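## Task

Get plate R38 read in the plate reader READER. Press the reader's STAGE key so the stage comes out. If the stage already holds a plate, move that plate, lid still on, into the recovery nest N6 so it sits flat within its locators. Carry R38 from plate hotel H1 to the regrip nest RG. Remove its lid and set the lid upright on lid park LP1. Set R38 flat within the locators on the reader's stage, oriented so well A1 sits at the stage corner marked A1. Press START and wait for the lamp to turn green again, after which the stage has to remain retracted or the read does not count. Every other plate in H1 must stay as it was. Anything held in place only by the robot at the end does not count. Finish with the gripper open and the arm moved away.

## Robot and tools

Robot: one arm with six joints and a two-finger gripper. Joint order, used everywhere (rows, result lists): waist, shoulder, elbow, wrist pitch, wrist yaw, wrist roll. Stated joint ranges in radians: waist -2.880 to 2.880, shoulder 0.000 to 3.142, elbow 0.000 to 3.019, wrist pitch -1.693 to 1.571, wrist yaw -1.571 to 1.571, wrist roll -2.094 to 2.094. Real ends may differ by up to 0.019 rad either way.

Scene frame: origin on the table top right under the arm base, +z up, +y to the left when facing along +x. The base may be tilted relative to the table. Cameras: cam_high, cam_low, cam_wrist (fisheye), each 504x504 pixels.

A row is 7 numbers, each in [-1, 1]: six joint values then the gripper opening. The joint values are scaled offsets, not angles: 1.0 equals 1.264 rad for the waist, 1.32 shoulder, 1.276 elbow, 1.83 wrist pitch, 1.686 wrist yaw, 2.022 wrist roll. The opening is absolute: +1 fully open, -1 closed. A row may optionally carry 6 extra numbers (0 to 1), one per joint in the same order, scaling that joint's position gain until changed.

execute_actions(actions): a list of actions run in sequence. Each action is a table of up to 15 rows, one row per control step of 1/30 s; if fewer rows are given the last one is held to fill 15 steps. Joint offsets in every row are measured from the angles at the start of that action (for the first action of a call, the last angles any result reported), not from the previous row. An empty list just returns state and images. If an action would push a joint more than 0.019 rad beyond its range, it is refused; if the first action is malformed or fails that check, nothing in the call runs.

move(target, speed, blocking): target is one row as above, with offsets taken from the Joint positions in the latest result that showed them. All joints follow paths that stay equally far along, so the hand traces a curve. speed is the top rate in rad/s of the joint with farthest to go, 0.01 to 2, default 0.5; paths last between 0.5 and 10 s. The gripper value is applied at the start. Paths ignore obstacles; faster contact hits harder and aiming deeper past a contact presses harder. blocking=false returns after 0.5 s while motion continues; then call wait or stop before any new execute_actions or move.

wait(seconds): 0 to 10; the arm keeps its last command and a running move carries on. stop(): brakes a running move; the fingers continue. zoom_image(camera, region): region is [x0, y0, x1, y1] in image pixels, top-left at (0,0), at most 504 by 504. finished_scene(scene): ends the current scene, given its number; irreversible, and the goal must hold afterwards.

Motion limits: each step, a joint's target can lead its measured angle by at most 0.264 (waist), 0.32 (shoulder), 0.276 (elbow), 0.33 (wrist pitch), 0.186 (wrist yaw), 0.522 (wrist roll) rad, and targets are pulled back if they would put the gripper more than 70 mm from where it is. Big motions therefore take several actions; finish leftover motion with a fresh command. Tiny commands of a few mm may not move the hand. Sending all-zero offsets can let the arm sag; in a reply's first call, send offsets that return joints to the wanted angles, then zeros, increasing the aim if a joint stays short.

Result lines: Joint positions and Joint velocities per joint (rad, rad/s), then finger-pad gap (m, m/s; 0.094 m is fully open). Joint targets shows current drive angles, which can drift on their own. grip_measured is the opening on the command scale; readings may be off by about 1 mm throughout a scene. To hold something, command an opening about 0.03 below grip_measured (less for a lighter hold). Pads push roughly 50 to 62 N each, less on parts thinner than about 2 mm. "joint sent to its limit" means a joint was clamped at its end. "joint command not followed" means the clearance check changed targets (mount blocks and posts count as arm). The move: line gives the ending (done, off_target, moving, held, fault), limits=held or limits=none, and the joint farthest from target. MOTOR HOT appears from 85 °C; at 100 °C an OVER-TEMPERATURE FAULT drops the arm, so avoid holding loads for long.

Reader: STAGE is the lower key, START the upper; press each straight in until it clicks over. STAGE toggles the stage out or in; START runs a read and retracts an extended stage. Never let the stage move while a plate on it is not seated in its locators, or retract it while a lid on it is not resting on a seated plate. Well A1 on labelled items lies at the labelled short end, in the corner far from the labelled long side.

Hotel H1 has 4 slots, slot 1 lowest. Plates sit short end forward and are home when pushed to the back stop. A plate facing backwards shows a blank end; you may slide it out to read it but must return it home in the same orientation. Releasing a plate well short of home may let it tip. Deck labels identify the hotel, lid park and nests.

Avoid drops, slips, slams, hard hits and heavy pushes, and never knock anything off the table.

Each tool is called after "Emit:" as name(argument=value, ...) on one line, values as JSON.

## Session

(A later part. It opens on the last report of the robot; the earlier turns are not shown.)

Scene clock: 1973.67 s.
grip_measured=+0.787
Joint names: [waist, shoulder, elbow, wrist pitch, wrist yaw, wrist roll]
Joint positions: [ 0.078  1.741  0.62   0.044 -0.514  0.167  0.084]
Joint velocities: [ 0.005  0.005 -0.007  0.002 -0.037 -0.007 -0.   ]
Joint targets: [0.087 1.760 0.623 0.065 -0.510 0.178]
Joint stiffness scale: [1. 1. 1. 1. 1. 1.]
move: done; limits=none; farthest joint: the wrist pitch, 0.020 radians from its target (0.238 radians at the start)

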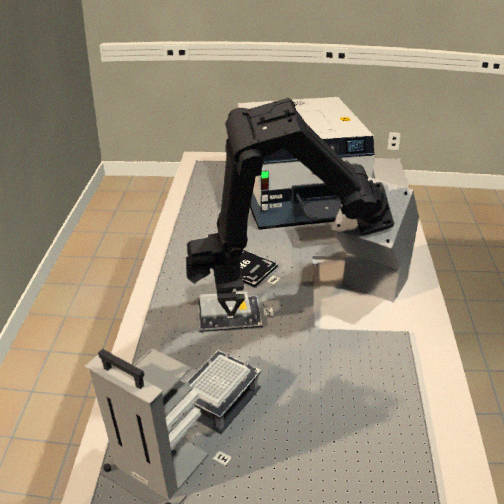

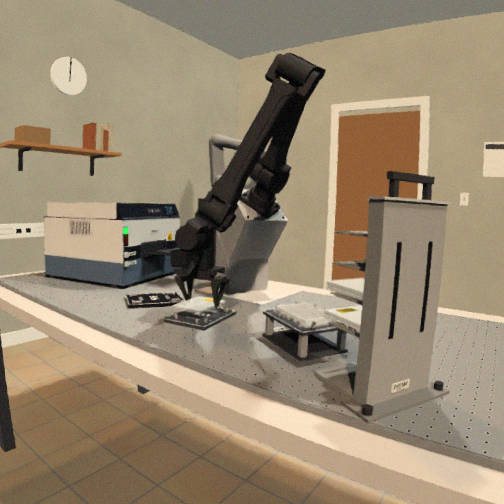

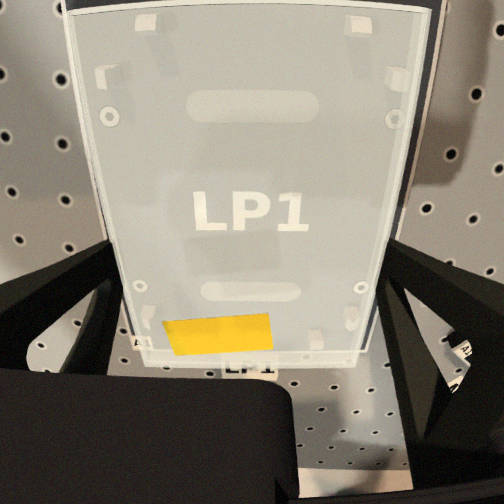

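Emit:
zoom_image(camera="cam_wrist", region=[70, 0, 200, 130])

Emit:
zoom_image(camera="cam_wrist", region=[310, 0, 440, 130])

Emit:
zoom_image(camera="cam_wrist", region=[110, 270, 210, 370])

Emit:
zoom_image(camera="cam_wrist", region=[290, 270, 390, 370])

Region (70, 0, 200, 130) of cam_wrist's 504x504 image, scaled by 3.877, with more detail than that image has.

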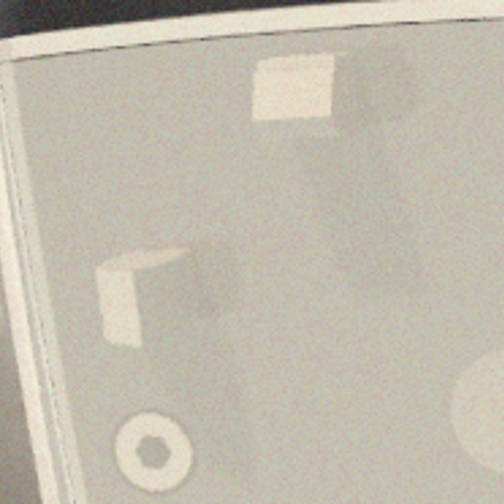

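Region (310, 0, 440, 130) of cam_wrist's 504x504 image, scaled by 3.877, with more detail than that image has.

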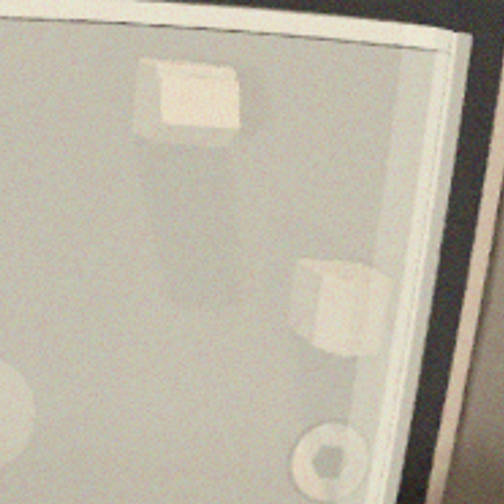

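Region (110, 270, 210, 370) of cam_wrist's 504x504 image, scaled by 5.040, with more detail than that image has.

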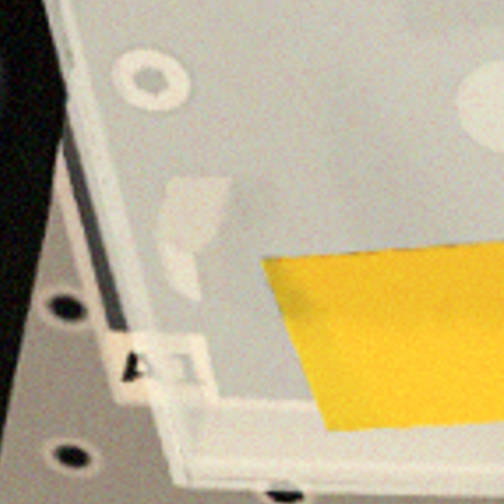

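Region (290, 270, 390, 370) of cam_wrist's 504x504 image, scaled by 5.040, with more detail than that image has.

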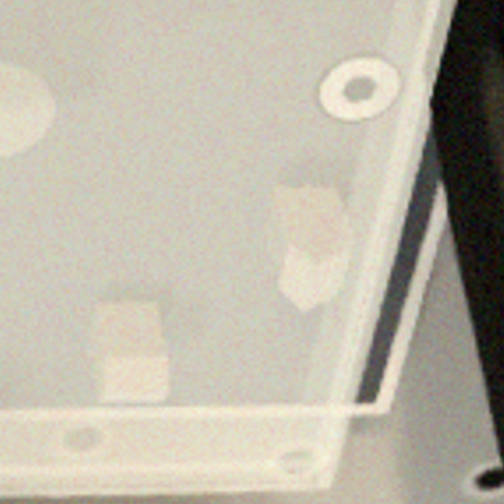

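Emit:
execute_actions(actions=[[[0.00733,0.01473,0.002,0.01155,0.00244,0.00553,0.76],[0.00791,0.01569,0.0018,0.01174,0.00264,0.00578,0.76],[0.00882,0.01716,0.0015,0.01204,0.00296,0.00616,0.76],[0.00998,0.01907,0.0012,0.01243,0.00336,0.00665,0.76],[0.01135,0.02131,0.001,0.01288,0.00383,0.00723,0.76],[0.01286,0.02378,0.001,0.01338,0.00436,0.00788,0.76],[0.01446,0.02639,0.001,0.01392,0.00491,0.00855,0.76],[0.01608,0.02906,0.001,0.01445,0.00547,0.00925,0.76],[0.01768,0.03167,0.001,0.01499,0.00602,0.00992,0.76],[0.01919,0.03414,0.001,0.01549,0.00655,0.01057,0.76],[0.02056,0.03638,0.001,0.01594,0.00702,0.01115,0.76],[0.02172,0.03829,0.001,0.01633,0.00742,0.01164,0.76],[0.02263,0.03976,0.001,0.01663,0.00774,0.01202,0.76],[0.02321,0.04072,0.001,0.01682,0.00794,0.01227,0.76],[0.02342,0.04106,0.001,0.01689,0.00801,0.01236,0.76]]])

Emit:
wait(seconds=0.4)

Scene clock: 2058.50 s.
grip_measured=+0.787
Joint names: [waist, shoulder, elbow, wrist pitch, wrist yaw, wrist roll]
Joint positions: [ 0.092  1.77   0.62   0.054 -0.505  0.179  0.084]
Joint velocities: [ 0.024  0.063 -0.002 -0.002  0.037  0.066 -0.   ]
Joint targets: [0.108 1.795 0.621 0.075 -0.501 0.192]
Joint stiffness scale: [1. 1. 1. 1. 1. 1.]

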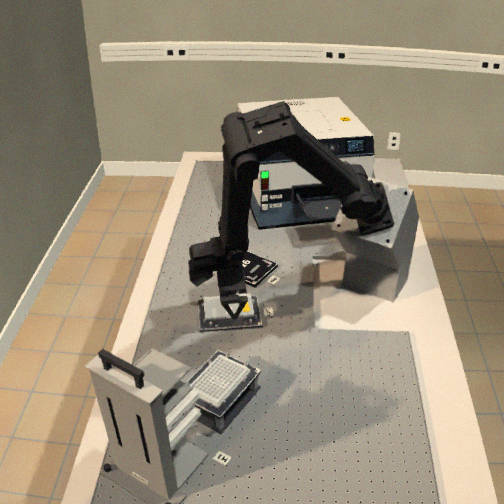

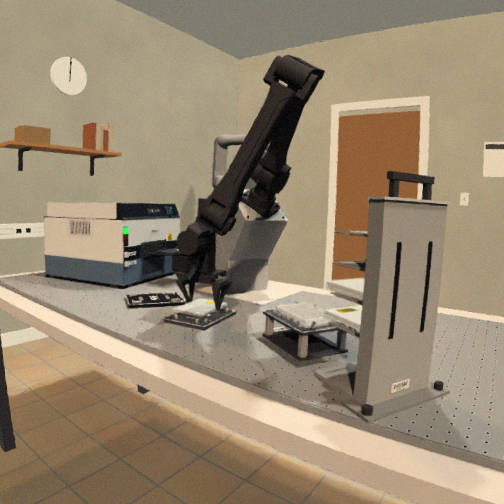

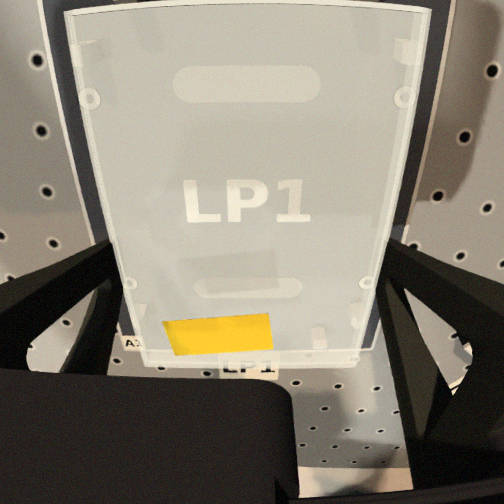

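Scene clock: 2058.90 s.
grip_measured=+0.787
Joint names: [waist, shoulder, elbow, wrist pitch, wrist yaw, wrist roll]
Joint positions: [ 0.095  1.774  0.62   0.054 -0.505  0.182  0.084]
Joint velocities: [-0.005 -0.005  0.002 -0.007 -0.022  0.007 -0.   ]
Joint targets: [0.108 1.795 0.621 0.075 -0.501 0.192]
Joint stiffness scale: [1. 1. 1. 1. 1. 1.]
wait: 0.40 s; at rest by 0.23 s

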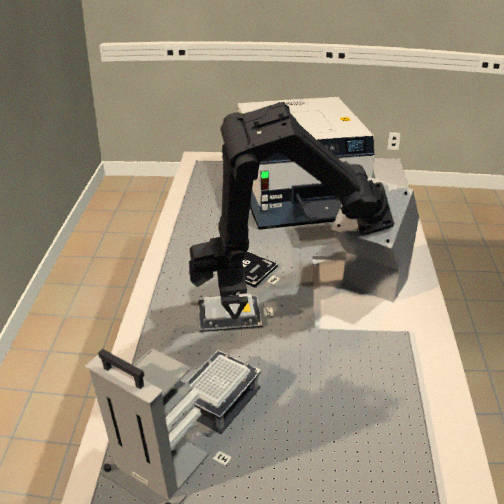

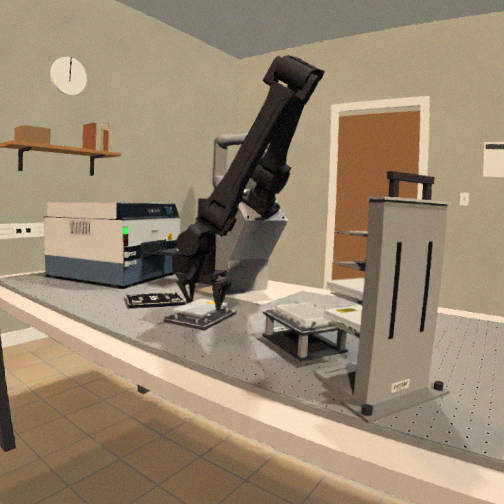

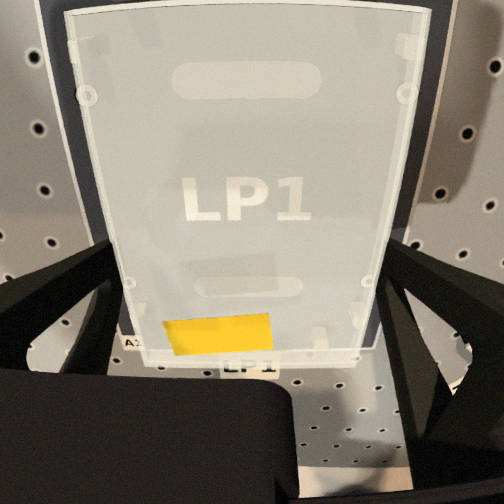

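Emit:
zoom_image(camera="cam_wrist", region=[55, 20, 145, 110])

Emit:
zoom_image(camera="cam_wrist", region=[350, 20, 440, 110])

Emit:
zoom_image(camera="cam_wrist", region=[100, 265, 200, 365])

Emit:
zoom_image(camera="cam_wrist", region=[295, 265, 395, 365])

Region (55, 20, 145, 110) of cam_wrist's 504x504 image, scaled by 5.600, with more detail than that image has.

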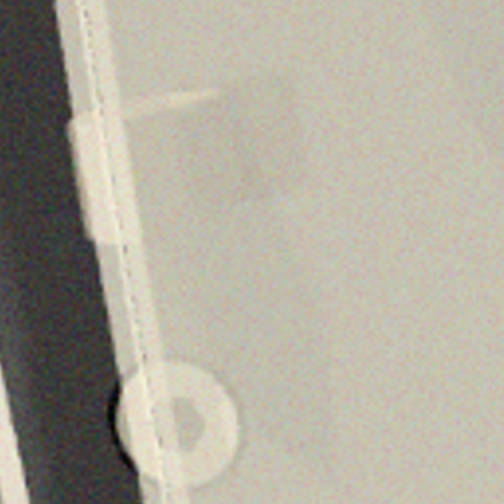

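Region (350, 20, 440, 110) of cam_wrist's 504x504 image, scaled by 5.600, with more detail than that image has.

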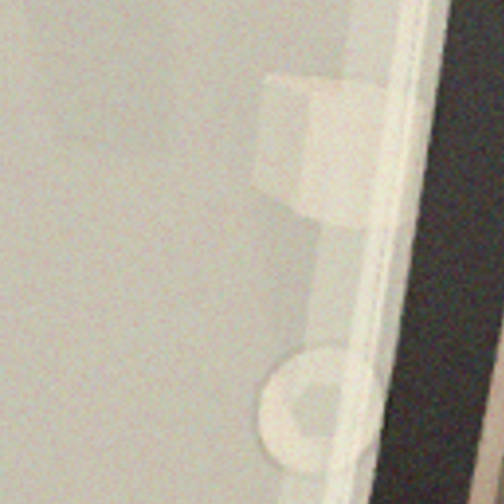

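Region (100, 265, 200, 365) of cam_wrist's 504x504 image, scaled by 5.040, with more detail than that image has.

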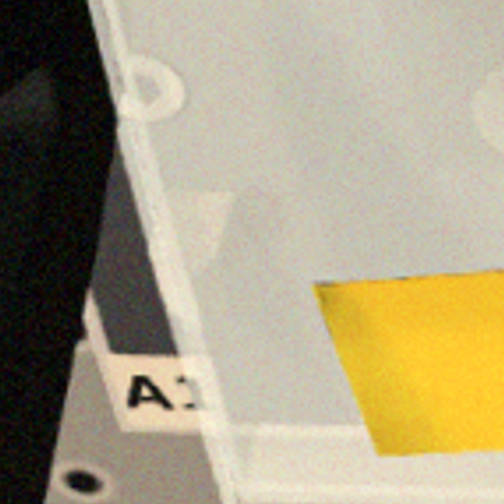

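Region (295, 265, 395, 365) of cam_wrist's 504x504 image, scaled by 5.040, with more detail than that image has.

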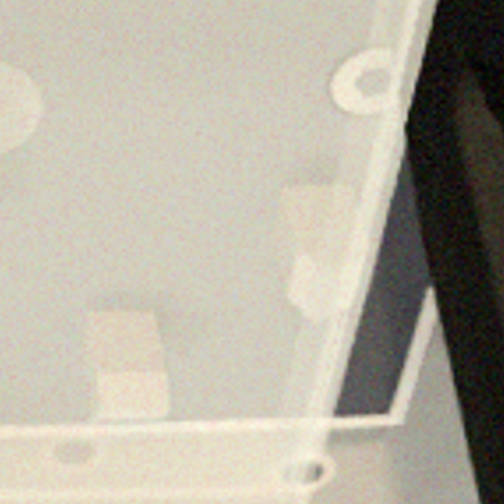

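Emit:
execute_actions(actions=[[[0.01039,0.01616,0.001,0.01148,0.00241,0.00505,0.76],[0.01068,0.01686,0.001,0.01148,0.00253,0.00532,0.76],[0.01114,0.01792,0.001,0.01176,0.00271,0.00573,0.76],[0.01171,0.01926,0.001,0.01255,0.00293,0.00626,0.76],[0.01237,0.02081,0.001,0.01374,0.00319,0.00686,0.76],[0.01308,0.02248,0.001,0.01526,0.00347,0.00751,0.76],[0.01381,0.02419,0.001,0.017,0.00376,0.00818,0.76],[0.01452,0.02586,0.001,0.01888,0.00404,0.00883,0.76],[0.01518,0.02741,0.001,0.0208,0.0043,0.00943,0.76],[0.01575,0.02875,0.001,0.02268,0.00452,0.00996,0.76],[0.01621,0.02981,0.001,0.02442,0.0047,0.01037,0.76],[0.0165,0.03051,0.001,0.02594,0.00482,0.01064,0.76],[0.01661,0.03076,0.001,0.02713,0.00486,0.01074,0.76],[0.01661,0.03076,0.001,0.02792,0.00486,0.01074,0.76],[0.01661,0.03076,0.001,0.0282,0.00486,0.01074,0.76]]])

Emit:
wait(seconds=0.4)

Scene clock: 2127.03 s.
grip_measured=+0.787
Joint names: [waist, shoulder, elbow, wrist pitch, wrist yaw, wrist roll]
Joint positions: [ 0.101  1.791  0.62   0.082 -0.502  0.191  0.084]
Joint velocities: [-0.005  0.024 -0.007  0.042  0.007 -0.007  0.   ]
Joint targets: [0.116 1.815 0.621 0.106 -0.497 0.203]
Joint stiffness scale: [1. 1. 1. 1. 1. 1.]

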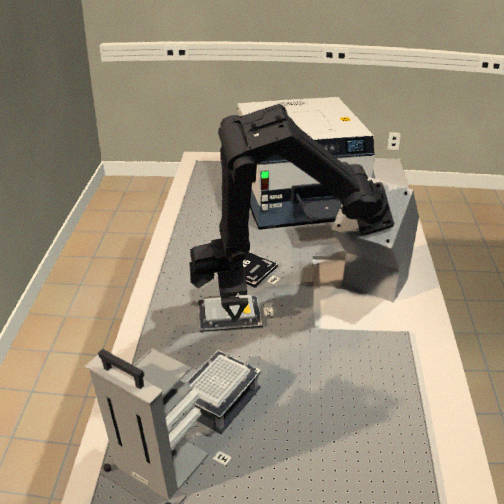

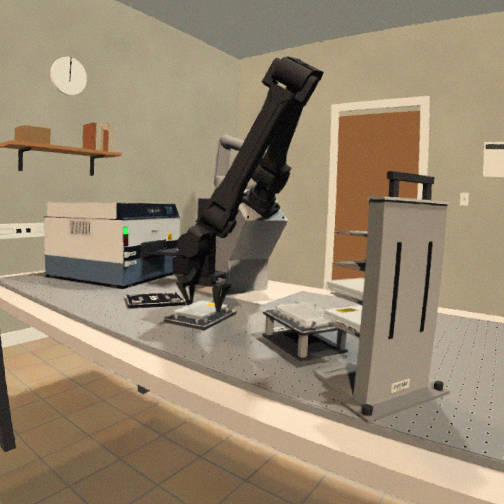

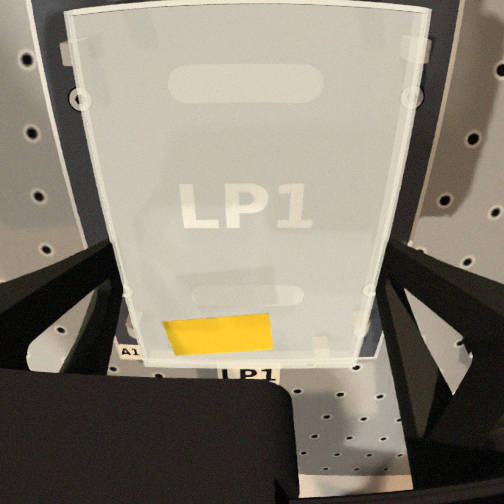

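Scene clock: 2127.43 s.
grip_measured=+0.787
Joint names: [waist, shoulder, elbow, wrist pitch, wrist yaw, wrist roll]
Joint positions: [ 0.102  1.791  0.62   0.085 -0.502  0.193  0.084]
Joint velocities: [ 0.005 -0.005 -0.032 -0.007 -0.066  0.007  0.   ]
Joint targets: [0.116 1.814 0.621 0.106 -0.497 0.203]
Joint stiffness scale: [1. 1. 1. 1. 1. 1.]
wait: 0.40 s; at rest by 0.23 s

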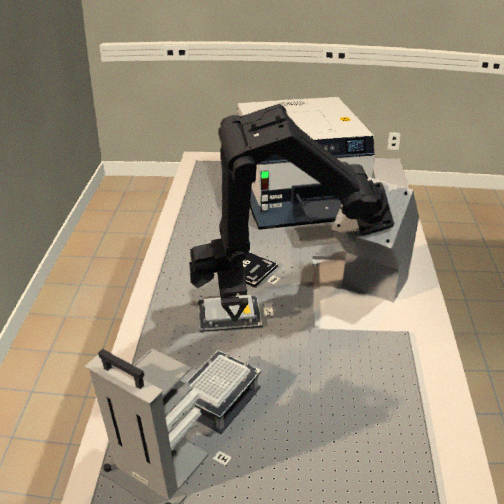

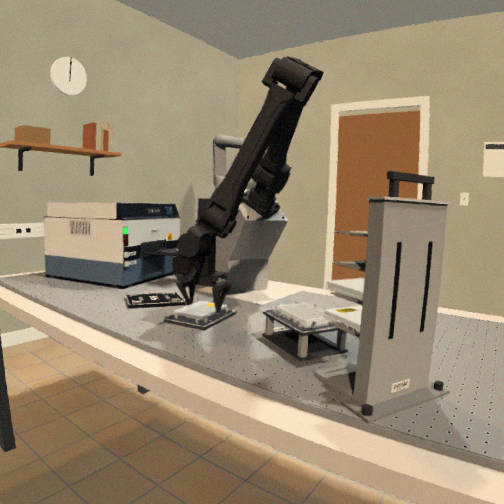

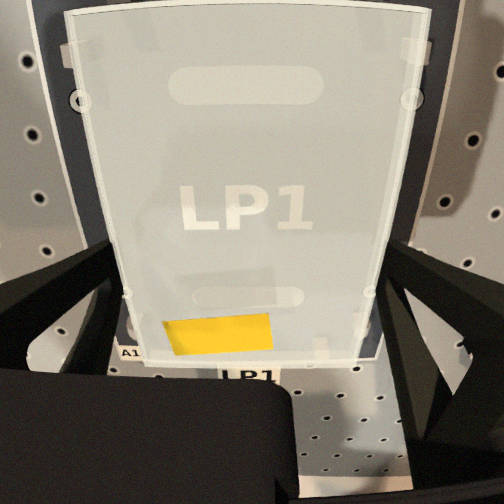

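Emit:
zoom_image(camera="cam_wrist", region=[50, 30, 140, 120])

Emit:
zoom_image(camera="cam_wrist", region=[355, 30, 445, 120])

Emit:
zoom_image(camera="cam_wrist", region=[295, 275, 395, 375])

Emit:
zoom_image(camera="cam_wrist", region=[100, 275, 200, 375])

Region (50, 30, 140, 120) of cam_wrist's 504x504 image, scaled by 5.600, with more detail than that image has.

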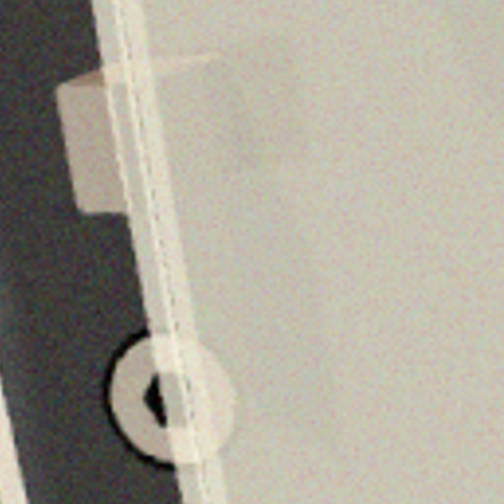

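Region (355, 30, 445, 120) of cam_wrist's 504x504 image, scaled by 5.600, with more detail than that image has.

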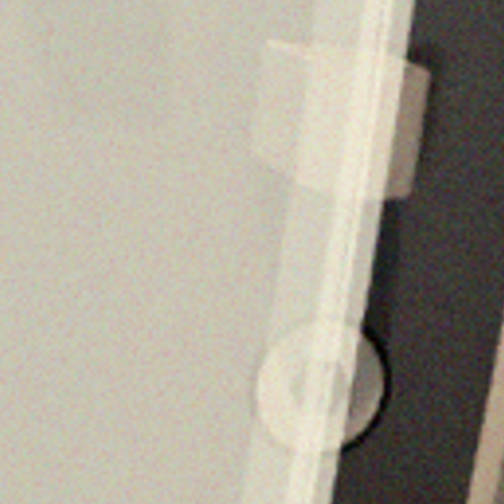

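Region (295, 275, 395, 375) of cam_wrist's 504x504 image, scaled by 5.040, with more detail than that image has.

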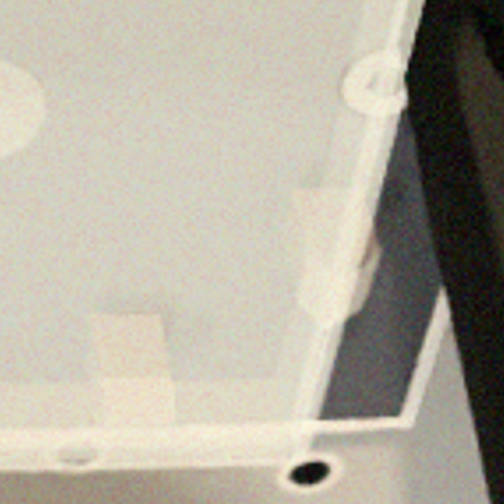

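Region (100, 275, 200, 375) of cam_wrist's 504x504 image, scaled by 5.040, with more detail than that image has.

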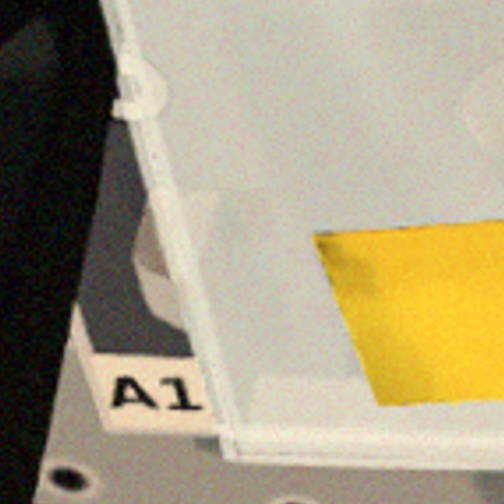

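Emit:
execute_actions(actions=[[[0.01211,0.01884,0.001,0.01148,0.00301,0.00509,0.76],[0.01335,0.02039,0.001,0.01185,0.00314,0.00549,0.76],[0.01476,0.02158,0.001,0.01291,0.00333,0.00611,0.76],[0.01538,0.0231,0.001,0.01452,0.00358,0.00689,0.76],[0.01609,0.02484,0.001,0.01657,0.00387,0.00778,0.76],[0.01685,0.02673,0.001,0.01892,0.00418,0.00875,0.76],[0.01764,0.02865,0.001,0.02146,0.00448,0.00974,0.76],[0.0184,0.03054,0.001,0.02406,0.00479,0.01071,0.76],[0.01911,0.03228,0.001,0.0266,0.00508,0.01161,0.76],[0.01973,0.0338,0.001,0.02895,0.00533,0.01239,0.76],[0.02021,0.03499,0.001,0.03099,0.00552,0.013,0.76],[0.02054,0.03578,0.001,0.03261,0.00565,0.01341,0.76],[0.02065,0.03606,0.001,0.03367,0.00569,0.01355,0.76],[0.02065,0.03606,0.001,0.03404,0.00569,0.01355,0.76],[0.02065,0.03606,0.001,0.03404,0.00569,0.01355,0.76]]])

Emit:
wait(seconds=0.3)

Scene clock: 2167.77 s.
grip_measured=+0.787
Joint names: [waist, shoulder, elbow, wrist pitch, wrist yaw, wrist roll]
Joint positions: [ 0.113  1.815  0.62   0.125 -0.497  0.207  0.084]
Joint velocities: [ 0.005  0.015 -0.007  0.032 -0.007  0.022  0.   ]
Joint targets: [0.128 1.839 0.621 0.148 -0.492 0.220]
Joint stiffness scale: [1. 1. 1. 1. 1. 1.]

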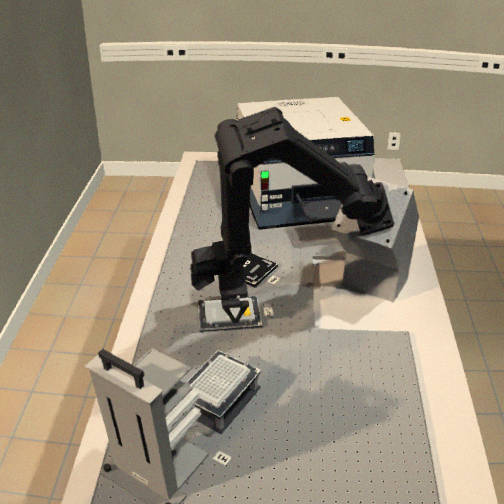

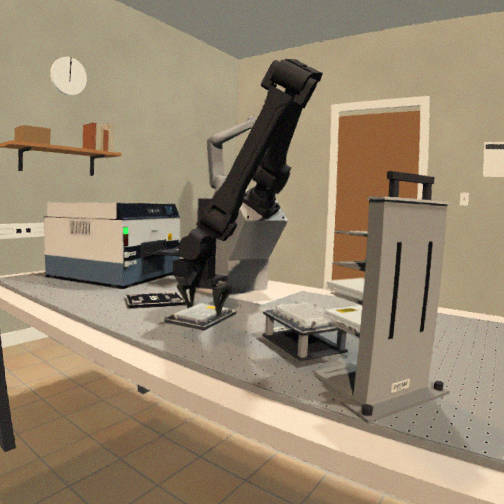

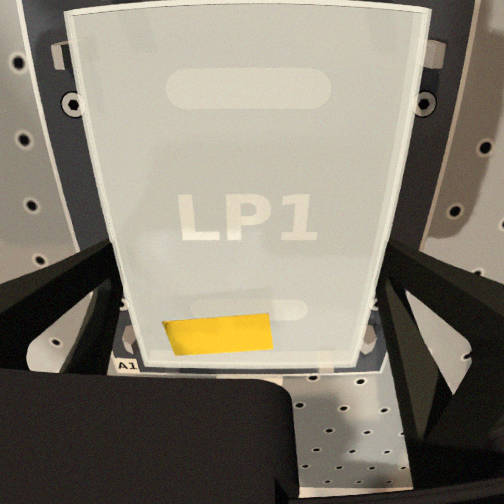

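Scene clock: 2168.07 s.
grip_measured=+0.787
Joint names: [waist, shoulder, elbow, wrist pitch, wrist yaw, wrist roll]
Joint positions: [ 0.113  1.815  0.62   0.127 -0.496  0.209  0.084]
Joint velocities: [-0.005 -0.015  0.002 -0.002 -0.037  0.037  0.   ]
Joint targets: [0.128 1.839 0.621 0.148 -0.492 0.220]
Joint stiffness scale: [1. 1. 1. 1. 1. 1.]
wait: 0.30 s; at rest by 0.20 s

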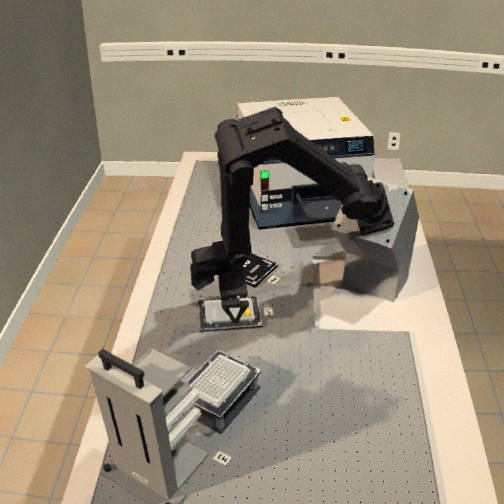

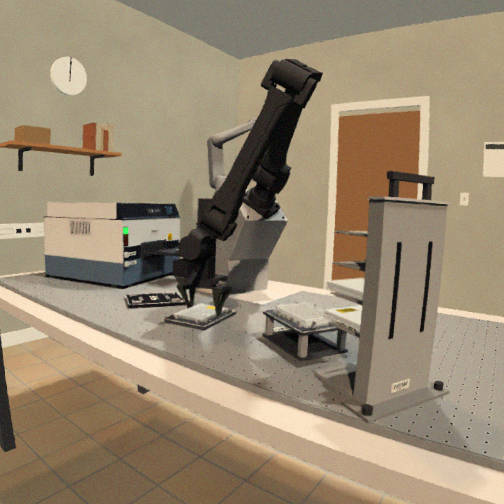

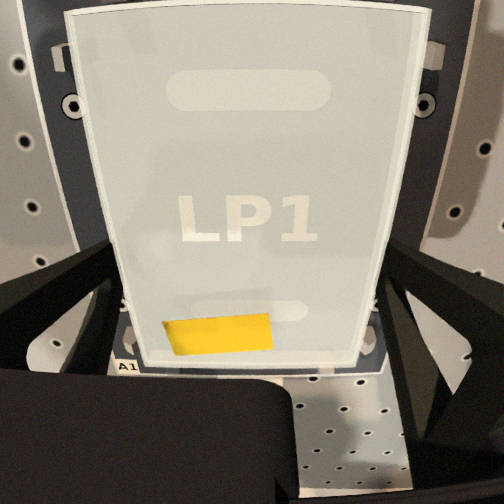

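Emit:
zoom_image(camera="cam_low", region=[155, 275, 245, 340])

Emit:
zoom_image(camera="cam_wrist", region=[40, 35, 130, 125])

Emit:
zoom_image(camera="cam_wrist", region=[365, 35, 455, 125])

Region (155, 275, 245, 340) of cam_low's 504x504 image, scaled by 5.600, with more detail than that image has.

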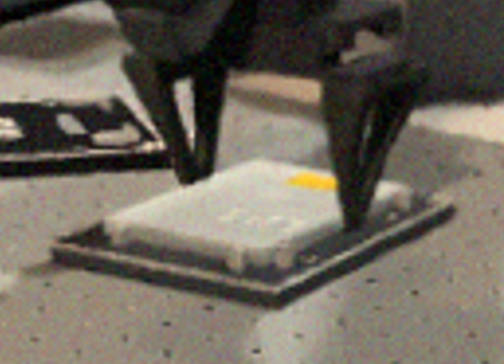

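Region (40, 35, 130, 125) of cam_wrist's 504x504 image, scaled by 5.600, with more detail than that image has.

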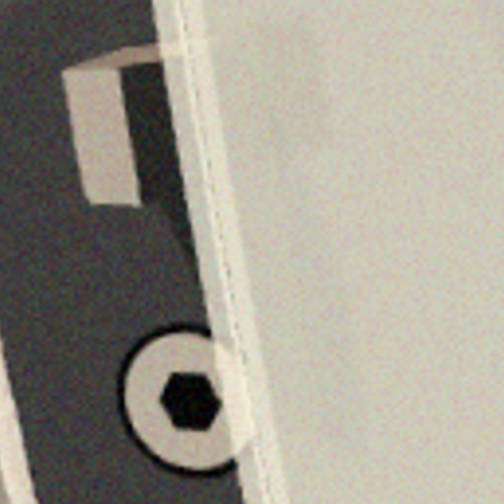

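Region (365, 35, 455, 125) of cam_wrist's 504x504 image, scaled by 5.600, with more detail than that image has.

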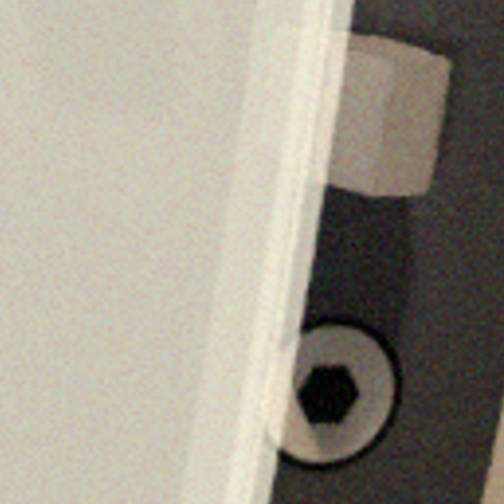

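Emit:
execute_actions(actions=[[[0.0122,0.0188,0.001,0.0115,0.0025,0.0056,0.76],[0.0126,0.0196,0.001,0.0117,0.0026,0.0058,0.76],[0.013,0.0205,0.001,0.0123,0.0027,0.006,0.76],[0.0133,0.0212,0.001,0.0131,0.0028,0.0062,0.76],[0.0135,0.0216,0.001,0.0139,0.00285,0.0064,0.76],[0.0135,0.0216,0.001,0.0144,0.00285,0.0064,0.76],[0.0135,0.0216,0.001,0.0145,0.00285,0.0064,0.76],[0.0135,0.0216,0.001,0.0145,0.00285,0.0064,0.76],[0.0135,0.0216,0.001,0.0145,0.00285,0.0064,0.76],[0.0135,0.0216,0.001,0.0145,0.00285,0.0064,0.765],[0.012,0.019,0.001,0.013,0.0025,0.0055,0.772],[0.01,0.016,0.001,0.011,0.002,0.0045,0.779],[0.008,0.013,0.001,0.009,0.0015,0.0035,0.786],[0.006,0.01,0.001,0.007,0.001,0.0025,0.793],[0.004,0.007,0.001,0.005,0.0007,0.0015,0.8]],[[0.001,0.002,0.001,0.001,0,0,0.808],[0,0,0.001,0,0,0,0.818],[0,0,0.001,0,0,0,0.83],[0,0,0.001,0,0,0,0.85],[0,0,0.001,0,0,0,0.88],[0,0,0.001,0,0,0,0.91],[0,0,0.001,0,0,0,0.94],[0,0,0.001,0,0,0,0.97],[0,0,0.001,0,0,0,1.0]]])

Scene clock: 2190.50 s.
grip_measured=+1.000
Joint names: [waist, shoulder, elbow, wrist pitch, wrist yaw, wrist roll]
Joint positions: [ 0.115  1.818  0.62   0.133 -0.496  0.212  0.094]
Joint velocities: [-0.015 -0.015  0.002 -0.002  0.022  0.081  0.   ]
Joint targets: [0.115 1.818 0.621 0.133 -0.496 0.212]
Joint stiffness scale: [1. 1. 1. 1. 1. 1.]

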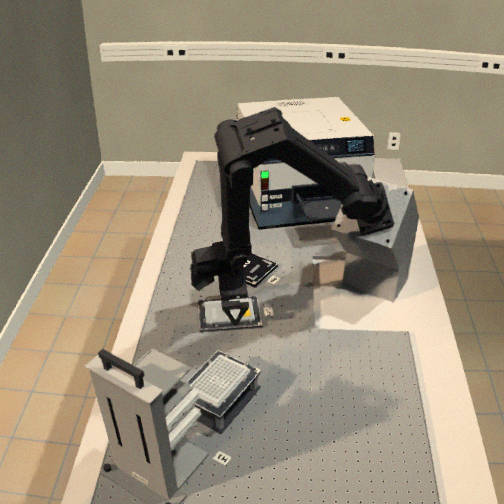

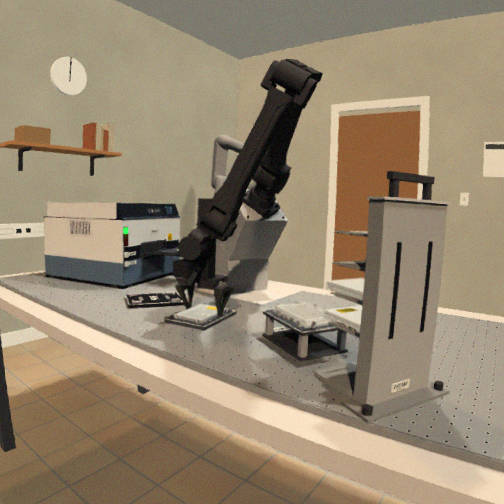

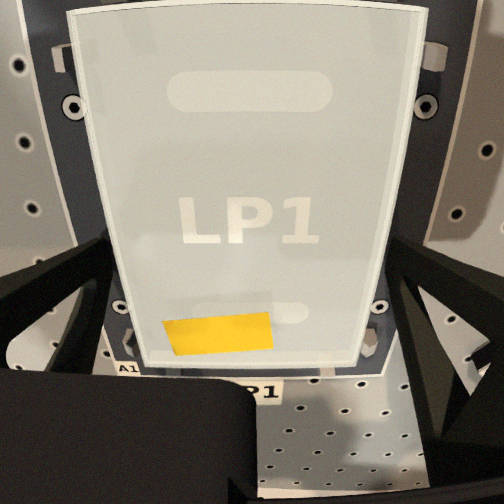

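Emit:
zoom_image(camera="cam_high", region=[240, 140, 400, 260])

Emit:
zoom_image(camera="cam_low", region=[110, 195, 230, 295])

Region (240, 140, 400, 260) of cam_high's 504x504 image, scaled by 3.150, with more detail than that image has; it fills the top 378 rows of this view, and the rest is white.

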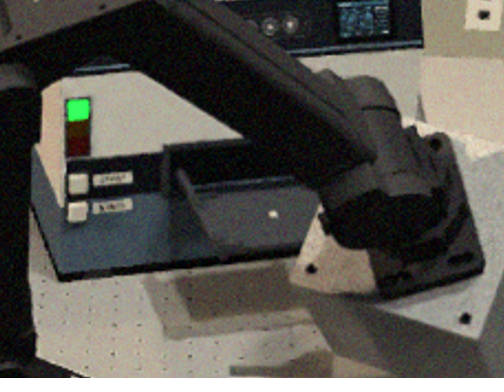

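Region (110, 195, 230, 295) of cam_low's 504x504 image, scaled by 4.200, with more detail than that image has.

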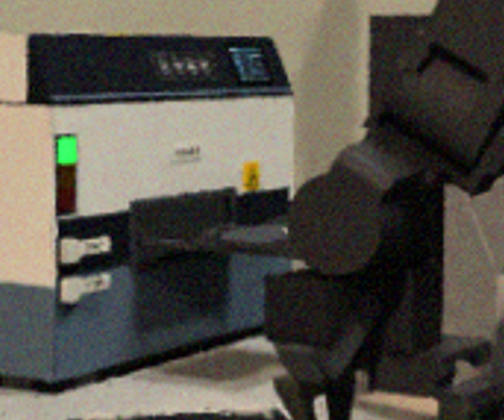

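Emit:
execute_actions(actions=[[[-0.0034,-0.0061,0.001,-0.0038,-0.0008,0,1],[-0.0069,-0.0121,0.001,-0.0077,-0.0016,0,1],[-0.01028,-0.01818,0.001,-0.01148,-0.00237,0,1],[-0.01064,-0.01908,0.001,-0.01234,-0.0025,0,1],[-0.01165,-0.02155,0.001,-0.01472,-0.00285,0,1],[-0.01317,-0.02528,0.001,-0.01831,-0.00339,0,1],[-0.01508,-0.02997,0.001,-0.02282,-0.00406,0,1],[-0.01724,-0.03528,0.001,-0.02793,-0.00482,0,1],[-0.01954,-0.04091,0.001,-0.03334,-0.00563,0,1],[-0.02183,-0.04653,0.001,-0.03875,-0.00644,0,1],[-0.02399,-0.05184,0.001,-0.04386,-0.0072,0,1],[-0.0259,-0.05653,0.001,-0.04837,-0.00787,0,1],[-0.02742,-0.06026,0.001,-0.05196,-0.00841,0,1],[-0.02843,-0.06273,0.001,-0.05434,-0.00876,0,1],[-0.02879,-0.06363,0.001,-0.0552,-0.00889,0,1]]])

Scene clock: 2267.67 s.
grip_measured=+1.000
Joint names: [waist, shoulder, elbow, wrist pitch, wrist yaw, wrist roll]
Joint positions: [ 0.095  1.763  0.62   0.059 -0.506  0.212  0.094]
Joint velocities: [-0.073 -0.19  -0.002 -0.115 -0.022 -0.037  0.   ]
Joint targets: [0.079 1.734 0.621 0.032 -0.511 0.212]
Joint stiffness scale: [1. 1. 1. 1. 1. 1.]

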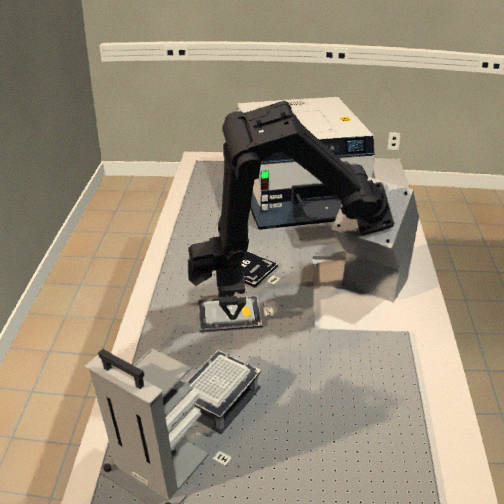

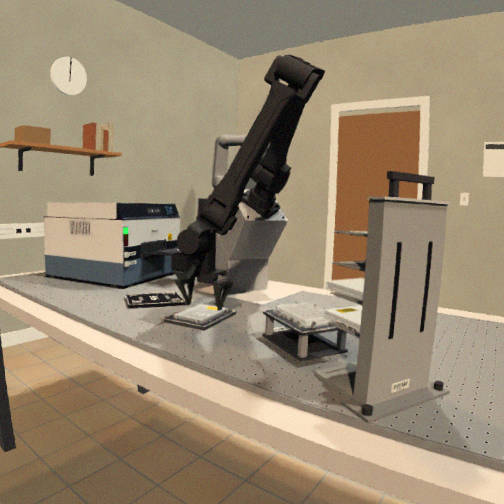

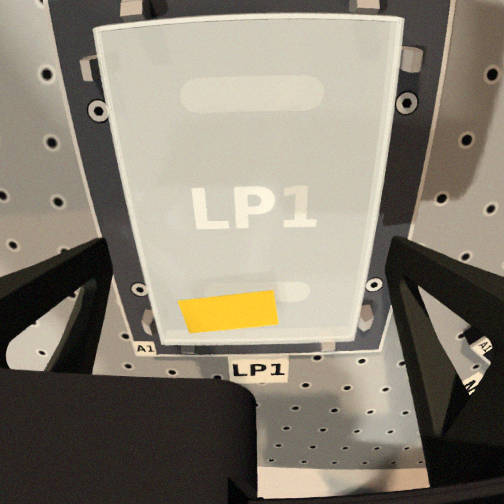

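Emit:
move(target=[-0.9968,0.3053,0.08699,-0.3459,0.21352,0.64243,1], speed=1.0)

Scene clock: 2302.37 s.
grip_measured=+1.000
Joint names: [waist, shoulder, elbow, wrist pitch, wrist yaw, wrist roll]
Joint positions: [-1.175  2.15   0.706 -0.556 -0.148  1.5    0.094]
Joint velocities: [-0.005 -0.015 -0.002  0.002 -0.007  0.081  0.   ]
Joint targets: [-1.165 2.166 0.731 -0.574 -0.146 1.511]
Joint stiffness scale: [1. 1. 1. 1. 1. 1.]
move: off_target; limits=none; farthest joint: the elbow, 0.025 radians from its target (0.111 radians at the start)

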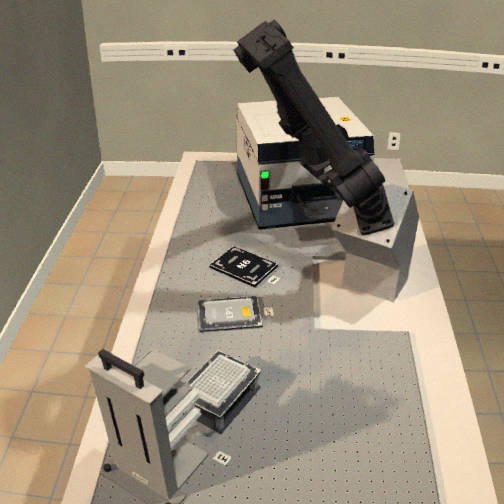

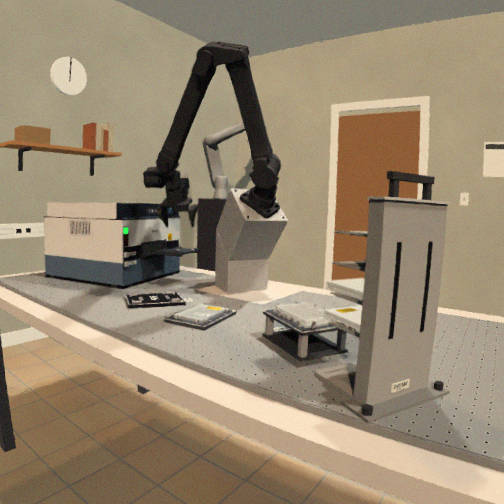

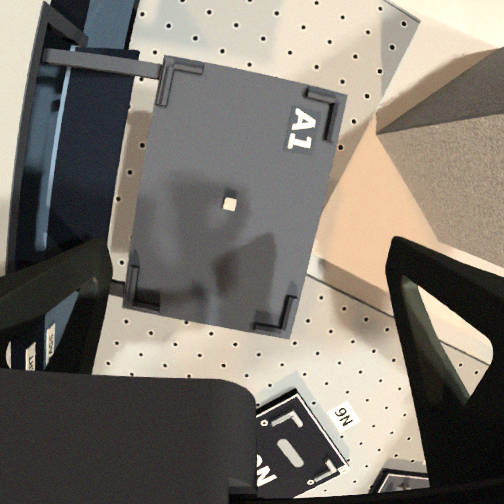

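Emit:
zoom_image(camera="cam_wrist", region=[200, 175, 260, 235])

Emit:
zoom_image(camera="cam_wrist", region=[140, 45, 220, 125])

Emit:
zoom_image(camera="cam_wrist", region=[275, 75, 355, 155])

Emit:
zoom_image(camera="cam_wrist", region=[105, 250, 185, 330])

Emit:
zoom_image(camera="cam_wrist", region=[240, 270, 320, 350])

Region (200, 175, 260, 235) of cam_wrist's 504x504 image, scaled by 8.400, with more detail than that image has.

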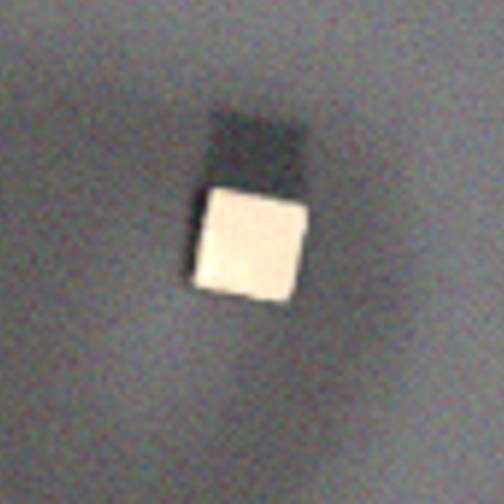

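Region (140, 45, 220, 125) of cam_wrist's 504x504 image, scaled by 6.300, with more detail than that image has.

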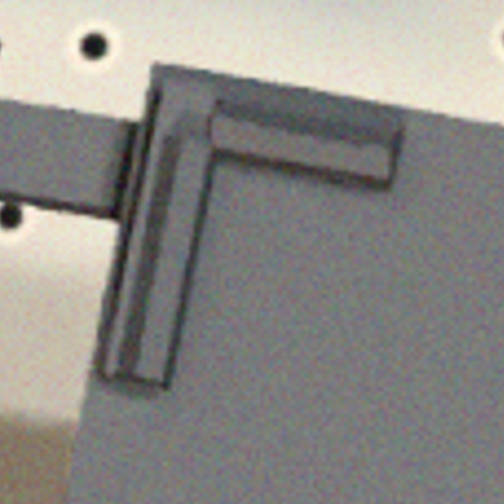

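Region (275, 75, 355, 155) of cam_wrist's 504x504 image, scaled by 6.300, with more detail than that image has.

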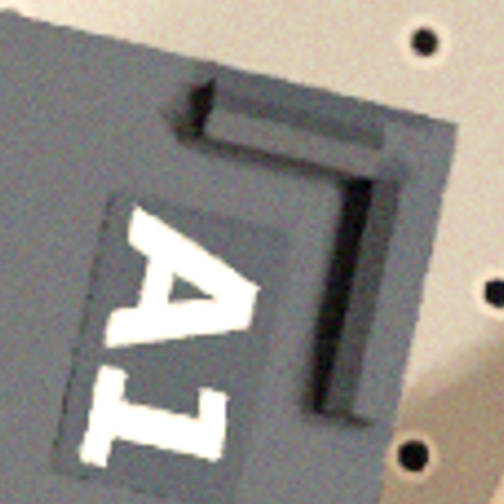

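Region (105, 250, 185, 330) of cam_wrist's 504x504 image, scaled by 6.300, with more detail than that image has.

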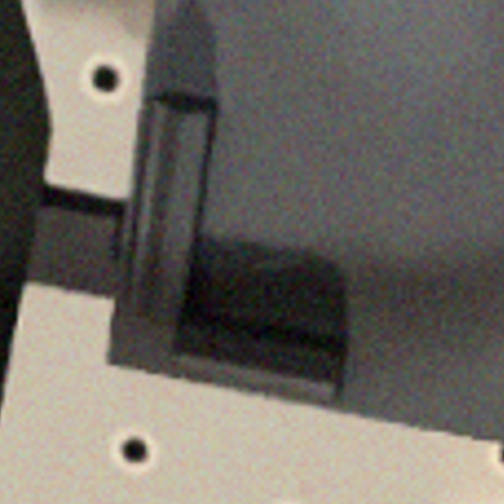

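Region (240, 270, 320, 350) of cam_wrist's 504x504 image, scaled by 6.300, with more detail than that image has.

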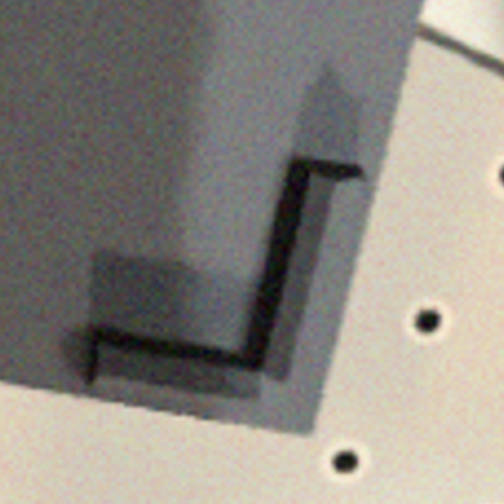

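Emit:
execute_actions(actions=[])

Scene clock: 2341.23 s.
grip_measured=+1.000
Joint names: [waist, shoulder, elbow, wrist pitch, wrist yaw, wrist roll]
Joint positions: [-1.175  2.15   0.706 -0.556 -0.148  1.5    0.094]
Joint velocities: [-0.015 -0.015 -0.007 -0.002 -0.051 -0.037  0.   ]
Joint targets: [-1.165 2.166 0.731 -0.574 -0.146 1.511]
Joint stiffness scale: [1. 1. 1. 1. 1. 1.]

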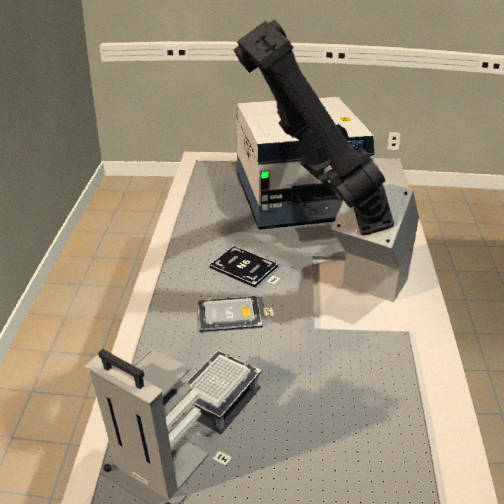

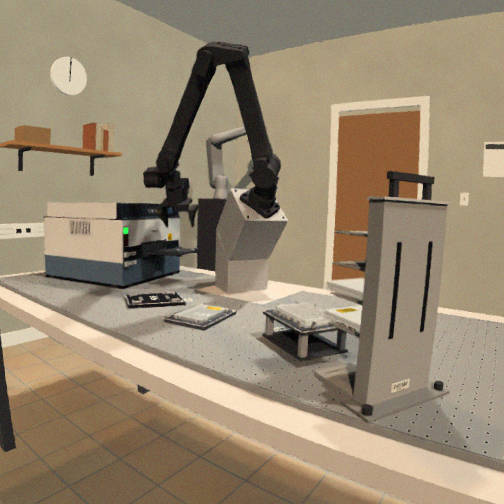

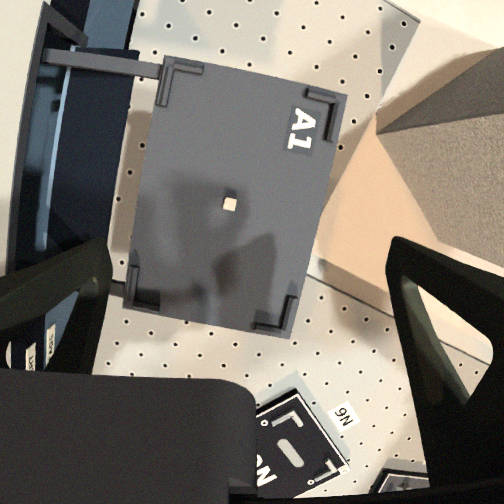

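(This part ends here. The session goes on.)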